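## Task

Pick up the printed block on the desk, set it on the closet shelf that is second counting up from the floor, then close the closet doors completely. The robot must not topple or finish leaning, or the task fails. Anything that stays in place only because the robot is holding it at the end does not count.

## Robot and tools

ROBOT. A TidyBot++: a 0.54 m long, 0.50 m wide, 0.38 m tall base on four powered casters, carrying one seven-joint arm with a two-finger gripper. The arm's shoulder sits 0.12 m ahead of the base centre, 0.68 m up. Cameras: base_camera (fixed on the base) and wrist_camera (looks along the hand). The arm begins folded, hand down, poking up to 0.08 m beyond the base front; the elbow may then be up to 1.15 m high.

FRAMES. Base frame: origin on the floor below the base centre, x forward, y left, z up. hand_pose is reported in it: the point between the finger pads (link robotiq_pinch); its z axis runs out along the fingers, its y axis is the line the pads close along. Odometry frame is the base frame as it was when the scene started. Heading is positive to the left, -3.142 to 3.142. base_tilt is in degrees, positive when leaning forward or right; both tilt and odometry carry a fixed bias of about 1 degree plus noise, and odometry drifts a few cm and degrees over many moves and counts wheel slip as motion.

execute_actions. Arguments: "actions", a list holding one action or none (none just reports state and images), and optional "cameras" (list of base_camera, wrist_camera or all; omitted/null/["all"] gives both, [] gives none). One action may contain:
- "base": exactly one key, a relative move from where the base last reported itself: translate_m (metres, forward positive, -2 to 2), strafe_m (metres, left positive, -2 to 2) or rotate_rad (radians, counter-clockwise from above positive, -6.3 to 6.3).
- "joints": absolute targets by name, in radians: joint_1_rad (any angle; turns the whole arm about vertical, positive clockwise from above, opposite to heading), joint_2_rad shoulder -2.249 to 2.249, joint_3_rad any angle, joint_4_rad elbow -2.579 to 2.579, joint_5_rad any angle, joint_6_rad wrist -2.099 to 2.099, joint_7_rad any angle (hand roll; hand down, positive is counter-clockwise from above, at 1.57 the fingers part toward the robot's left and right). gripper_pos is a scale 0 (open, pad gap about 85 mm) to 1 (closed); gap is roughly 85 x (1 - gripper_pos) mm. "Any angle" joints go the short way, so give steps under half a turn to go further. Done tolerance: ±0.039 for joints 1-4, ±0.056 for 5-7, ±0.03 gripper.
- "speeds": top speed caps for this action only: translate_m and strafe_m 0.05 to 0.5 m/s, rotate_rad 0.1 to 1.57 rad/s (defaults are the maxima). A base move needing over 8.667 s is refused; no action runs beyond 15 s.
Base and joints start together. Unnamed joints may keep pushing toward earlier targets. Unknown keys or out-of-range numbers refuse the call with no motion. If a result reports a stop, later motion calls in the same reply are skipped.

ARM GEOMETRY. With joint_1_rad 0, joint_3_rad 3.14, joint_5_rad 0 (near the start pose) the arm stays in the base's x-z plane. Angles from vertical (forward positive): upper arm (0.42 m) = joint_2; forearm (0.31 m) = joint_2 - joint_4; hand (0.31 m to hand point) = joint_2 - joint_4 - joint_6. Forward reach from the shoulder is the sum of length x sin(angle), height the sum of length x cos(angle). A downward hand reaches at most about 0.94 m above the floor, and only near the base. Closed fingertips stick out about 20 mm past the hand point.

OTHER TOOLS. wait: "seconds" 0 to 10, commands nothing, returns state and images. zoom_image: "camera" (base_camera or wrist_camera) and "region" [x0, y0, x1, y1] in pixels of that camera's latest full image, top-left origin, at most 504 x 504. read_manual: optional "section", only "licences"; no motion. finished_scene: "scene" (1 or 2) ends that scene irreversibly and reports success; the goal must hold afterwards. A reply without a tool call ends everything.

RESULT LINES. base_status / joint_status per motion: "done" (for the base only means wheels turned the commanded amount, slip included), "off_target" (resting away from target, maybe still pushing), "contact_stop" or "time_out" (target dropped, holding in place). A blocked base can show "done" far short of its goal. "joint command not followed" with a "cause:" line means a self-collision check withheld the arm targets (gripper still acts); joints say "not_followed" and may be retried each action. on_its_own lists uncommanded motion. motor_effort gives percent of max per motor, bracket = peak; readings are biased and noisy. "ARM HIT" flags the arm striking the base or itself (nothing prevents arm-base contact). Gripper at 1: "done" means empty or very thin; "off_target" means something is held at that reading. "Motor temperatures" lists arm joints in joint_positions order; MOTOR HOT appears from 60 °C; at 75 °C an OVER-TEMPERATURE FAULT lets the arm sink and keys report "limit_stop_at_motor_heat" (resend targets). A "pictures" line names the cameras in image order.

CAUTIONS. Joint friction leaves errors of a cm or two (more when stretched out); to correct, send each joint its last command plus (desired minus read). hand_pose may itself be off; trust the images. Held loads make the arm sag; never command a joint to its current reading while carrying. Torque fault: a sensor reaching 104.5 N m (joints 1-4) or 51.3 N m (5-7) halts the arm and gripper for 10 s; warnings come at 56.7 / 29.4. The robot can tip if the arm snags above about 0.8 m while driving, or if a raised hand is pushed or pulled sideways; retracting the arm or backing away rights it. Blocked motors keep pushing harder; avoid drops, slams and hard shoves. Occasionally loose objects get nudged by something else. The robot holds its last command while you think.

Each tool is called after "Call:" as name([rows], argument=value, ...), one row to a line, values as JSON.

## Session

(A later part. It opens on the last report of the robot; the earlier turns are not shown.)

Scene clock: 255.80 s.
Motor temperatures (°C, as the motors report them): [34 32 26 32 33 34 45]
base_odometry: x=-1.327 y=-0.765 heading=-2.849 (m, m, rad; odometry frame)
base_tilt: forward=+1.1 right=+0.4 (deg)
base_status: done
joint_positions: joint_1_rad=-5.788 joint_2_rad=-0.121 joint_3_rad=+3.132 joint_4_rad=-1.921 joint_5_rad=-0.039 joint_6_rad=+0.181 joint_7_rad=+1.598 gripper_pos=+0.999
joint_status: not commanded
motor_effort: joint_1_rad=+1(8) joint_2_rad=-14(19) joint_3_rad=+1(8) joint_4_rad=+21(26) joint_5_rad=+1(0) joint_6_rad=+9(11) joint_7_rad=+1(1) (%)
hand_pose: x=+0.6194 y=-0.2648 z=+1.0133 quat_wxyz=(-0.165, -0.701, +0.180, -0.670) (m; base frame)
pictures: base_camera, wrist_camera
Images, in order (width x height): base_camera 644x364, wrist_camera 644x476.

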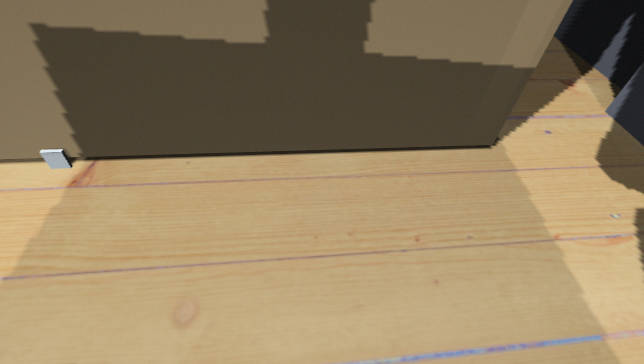

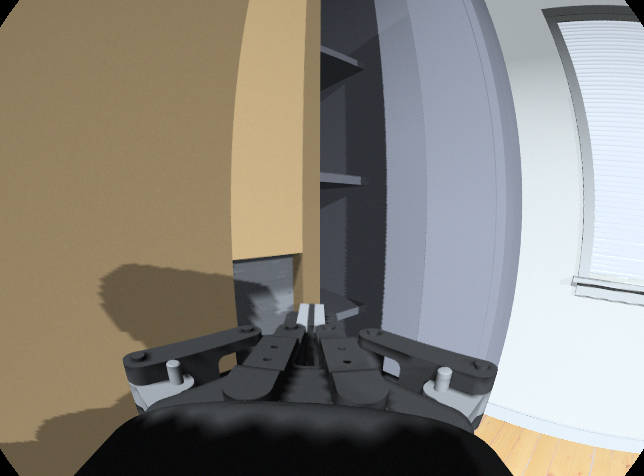

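Slipped out; needs more depth.

Call:
execute_actions([
  {"base":{"strafe_m":0.035},"speeds":{"strafe_m":0.05}},
], cameras=[])

Call:
execute_actions([
  {"base":{"translate_m":0.04},"speeds":{"translate_m":0.05}},
], cameras=["wrist_camera"])

Call:
execute_actions([
  {"base":{"strafe_m":-0.12},"speeds":{"strafe_m":0.06}},
])

Scene clock: 262.63 s.
Motor temperatures (°C, as the motors report them): [34 32 26 32 33 34 45]
base_odometry: x=-1.317 y=-0.799 heading=-2.849 (m, m, rad; odometry frame)
base_tilt: forward=+1.1 right=+0.4 (deg)
base_status: done
joint_positions: joint_1_rad=-5.786 joint_2_rad=-0.115 joint_3_rad=+3.140 joint_4_rad=-1.918 joint_5_rad=-0.039 joint_6_rad=+0.181 joint_7_rad=+1.598 gripper_pos=+0.999
joint_status: not commanded
motor_effort: joint_1_rad=+0(5) joint_2_rad=-18(20) joint_3_rad=+1(6) joint_4_rad=+20(21) joint_5_rad=+1(2) joint_6_rad=+8(9) joint_7_rad=+1(1) (%)
hand_pose: x=+0.6187 y=-0.2714 z=+1.0113 quat_wxyz=(-0.168, -0.701, +0.184, -0.668) (m; base frame)
pictures: none
No camera images: the call's "cameras" was empty. Leave "cameras" out to get every camera's image.

Scene clock: 263.97 s.
Motor temperatures (°C, as the motors report them): [34 32 26 32 33 34 45]
base_odometry: x=-1.355 y=-0.810 heading=-2.849 (m, m, rad; odometry frame)
base_tilt: forward=+1.1 right=+0.4 (deg)
base_status: done
joint_positions: joint_1_rad=-5.765 joint_2_rad=-0.151 joint_3_rad=+3.166 joint_4_rad=-1.945 joint_5_rad=-0.039 joint_6_rad=+0.181 joint_7_rad=+1.598 gripper_pos=+0.999
joint_status: not commanded
motor_effort: joint_1_rad=-7(8) joint_2_rad=-7(19) joint_3_rad=-7(8) joint_4_rad=+27(30) joint_5_rad=+2(2) joint_6_rad=+12(14) joint_7_rad=+1(2) (%)
hand_pose: x=+0.5931 y=-0.2880 z=+1.0148 quat_wxyz=(-0.183, -0.694, +0.201, -0.667) (m; base frame)
pictures: wrist_camera
Images, in order (width x height): wrist_camera 644x476.

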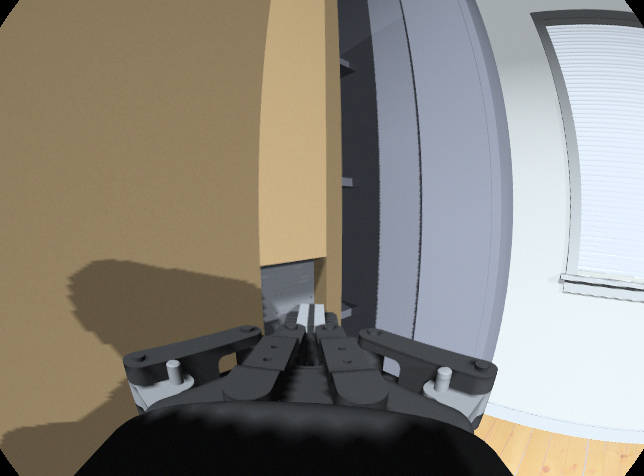

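Scene clock: 266.47 s.
Motor temperatures (°C, as the motors report them): [34 32 26 32 33 34 45]
base_odometry: x=-1.389 y=-0.695 heading=-2.849 (m, m, rad; odometry frame)
base_tilt: forward=+1.1 right=+0.5 (deg)
base_status: done
joint_positions: joint_1_rad=-5.772 joint_2_rad=-0.141 joint_3_rad=+3.144 joint_4_rad=-1.936 joint_5_rad=-0.039 joint_6_rad=+0.181 joint_7_rad=+1.598 gripper_pos=+0.999
joint_status: not commanded
motor_effort: joint_1_rad=-1(8) joint_2_rad=-12(13) joint_3_rad=-1(8) joint_4_rad=+23(30) joint_5_rad=+1(2) joint_6_rad=+10(13) joint_7_rad=+1(1) (%)
hand_pose: x=+0.6049 y=-0.2751 z=+1.0151 quat_wxyz=(-0.174, -0.697, +0.190, -0.669) (m; base frame)
pictures: base_camera, wrist_camera
Images, in order (width x height): base_camera 644x364, wrist_camera 644x476.

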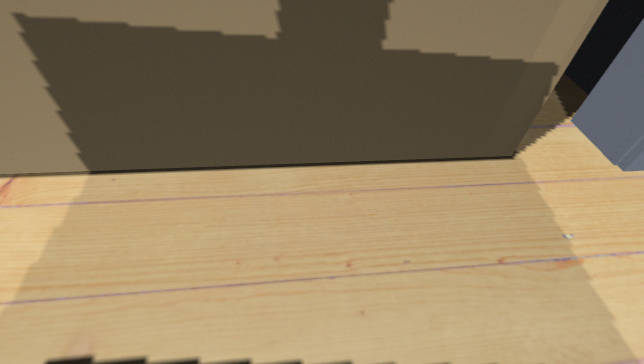

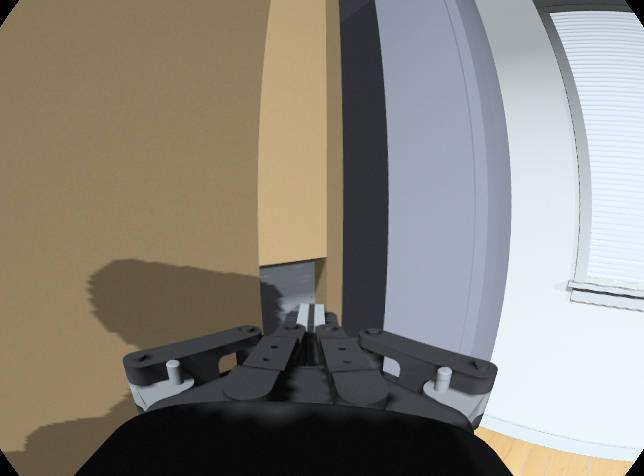

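Call:
execute_actions([
  {"base":{"strafe_m":-0.17},"speeds":{"strafe_m":0.05},"joints":{"joint_2_rad":-0.04}},
])

Scene clock: 273.30 s.
Motor temperatures (°C, as the motors report them): [34 32 26 32 33 34 45]
base_odometry: x=-1.439 y=-0.533 heading=-2.849 (m, m, rad; odometry frame)
base_tilt: forward=+1.1 right=+0.4 (deg)
base_status: done
joint_positions: joint_1_rad=-5.782 joint_2_rad=-0.099 joint_3_rad=+3.133 joint_4_rad=-1.910 joint_5_rad=-0.039 joint_6_rad=+0.194 joint_7_rad=+1.598 gripper_pos=+0.999
joint_status: joint_2_rad off_target (ended at -0.099, target -0.040)
motor_effort: joint_1_rad=+1(5) joint_2_rad=-10(13) joint_3_rad=+1(5) joint_4_rad=+18(28) joint_5_rad=+1(1) joint_6_rad=+6(13) joint_7_rad=+1(1) (%)
hand_pose: x=+0.6247 y=-0.2724 z=+1.0114 quat_wxyz=(-0.168, -0.700, +0.182, -0.670) (m; base frame)
pictures: base_camera, wrist_camera
Images, in order (width x height): base_camera 644x364, wrist_camera 644x476.

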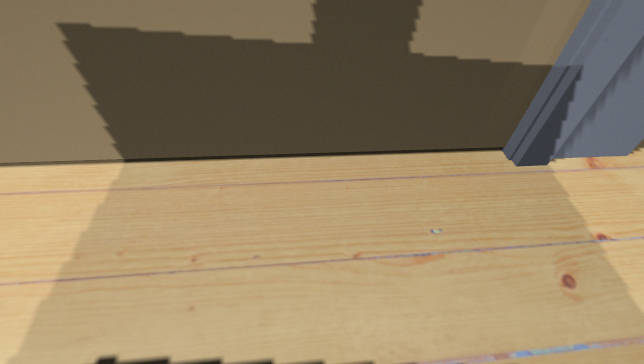

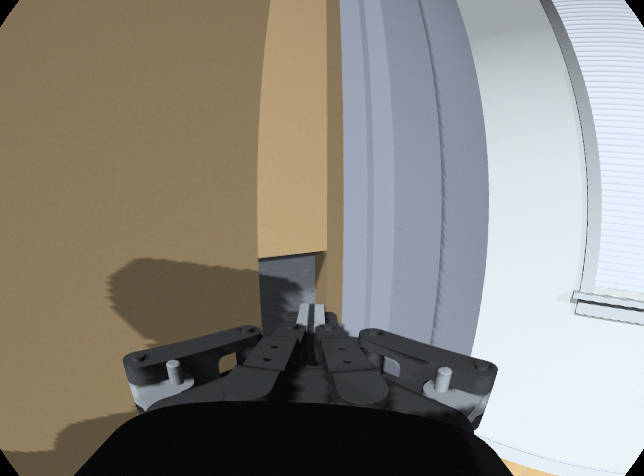

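Call:
execute_actions([
  {"base":{"strafe_m":-0.05},"speeds":{"strafe_m":0.05}},
], cameras=["wrist_camera"])

Call:
execute_actions([
  {"base":{"translate_m":-0.5},"joints":{"joint_1_rad":0.2}},
])

Scene clock: 278.07 s.
Motor temperatures (°C, as the motors report them): [34 32 26 32 33 34 45]
base_odometry: x=-1.453 y=-0.485 heading=-2.848 (m, m, rad; odometry frame)
base_tilt: forward=+1.1 right=+0.4 (deg)
base_status: done
joint_positions: joint_1_rad=-5.813 joint_2_rad=-0.150 joint_3_rad=+3.093 joint_4_rad=-1.957 joint_5_rad=-0.039 joint_6_rad=+0.194 joint_7_rad=+1.598 gripper_pos=+0.999
joint_status: not commanded
motor_effort: joint_1_rad=+8(11) joint_2_rad=+5(10) joint_3_rad=+8(12) joint_4_rad=+29(31) joint_5_rad=+0(1) joint_6_rad=+12(13) joint_7_rad=+1(2) (%)
hand_pose: x=+0.6243 y=-0.2252 z=+1.0108 quat_wxyz=(-0.146, -0.705, +0.155, -0.676) (m; base frame)
pictures: wrist_camera
Images, in order (width x height): wrist_camera 644x476.

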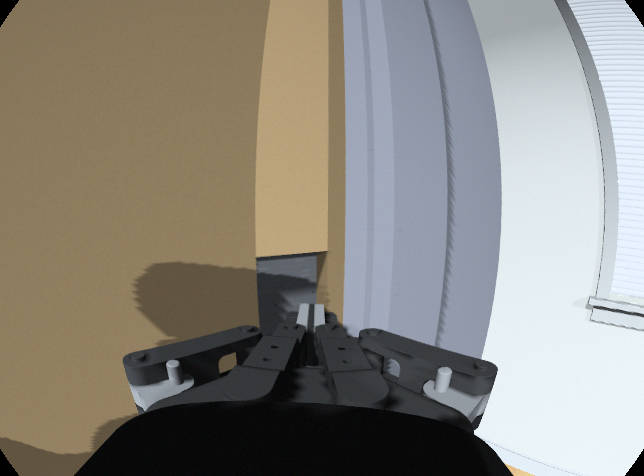

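Scene clock: 280.43 s.
Motor temperatures (°C, as the motors report them): [34 32 26 32 33 34 45]
base_odometry: x=-0.974 y=-0.340 heading=-2.848 (m, m, rad; odometry frame)
base_tilt: forward=+1.1 right=+0.4 (deg)
base_status: done
joint_positions: joint_1_rad=-6.066 joint_2_rad=-0.037 joint_3_rad=+3.136 joint_4_rad=-1.909 joint_5_rad=-0.039 joint_6_rad=+0.194 joint_7_rad=+1.598 gripper_pos=+0.999
joint_status: all done
on_its_own: joint_2_rad moved +0.113 to your old target -0.040
motor_effort: joint_1_rad=+0(9) joint_2_rad=-20(25) joint_3_rad=+0(10) joint_4_rad=+20(29) joint_5_rad=+2(1) joint_6_rad=+8(12) joint_7_rad=+1(1) (%)
hand_pose: x=+0.6996 y=-0.1258 z=+0.9761 quat_wxyz=(-0.070, -0.739, +0.085, -0.665) (m; base frame)
pictures: base_camera, wrist_camera
Images, in order (width x height): base_camera 644x364, wrist_camera 644x476.

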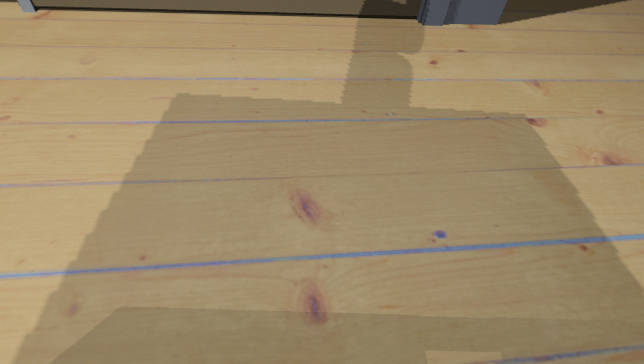

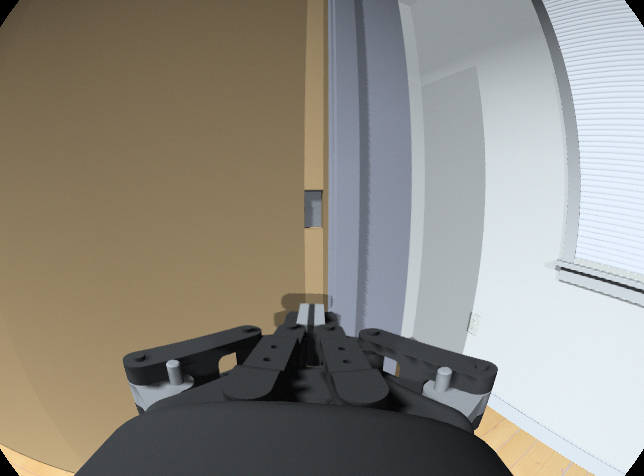

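Hmm: did j1 motion reopen, or did the other door get dragged? Check.

Call:
execute_actions([
  {"joints":{"joint_1_rad":-0.5}},
], cameras=["wrist_camera"])

Scene clock: 285.00 s.
Motor temperatures (°C, as the motors report them): [34 32 26 32 33 34 45]
base_odometry: x=-0.974 y=-0.340 heading=-2.848 (m, m, rad; odometry frame)
base_tilt: forward=+1.1 right=+0.4 (deg)
base_status: not commanded
joint_positions: joint_1_rad=-6.762 joint_2_rad=-0.037 joint_3_rad=+3.136 joint_4_rad=-1.909 joint_5_rad=-0.039 joint_6_rad=+0.194 joint_7_rad=+1.598 gripper_pos=+0.999
joint_status: all done
motor_effort: joint_1_rad=+0(2) joint_2_rad=-20(20) joint_3_rad=+0(1) joint_4_rad=+20(20) joint_5_rad=+1(1) joint_6_rad=+8(8) joint_7_rad=+1(1) (%)
hand_pose: x=+0.6451 y=+0.2759 z=+0.9761 quat_wxyz=(+0.161, -0.724, -0.172, -0.649) (m; base frame)
pictures: wrist_camera
Images, in order (width x height): wrist_camera 644x476.

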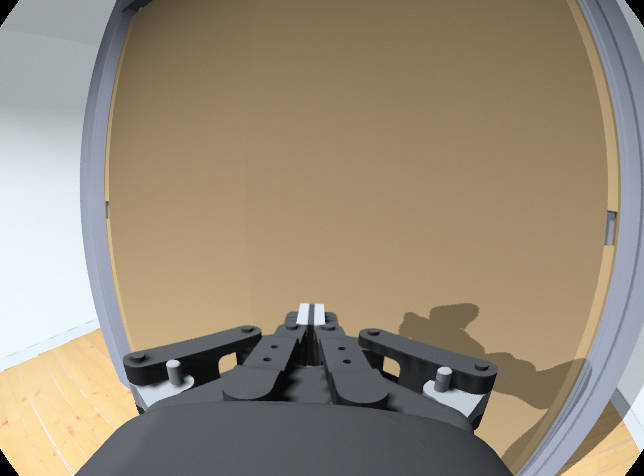

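Call:
finished_scene(scene=1)

The scene is finished: the task was done.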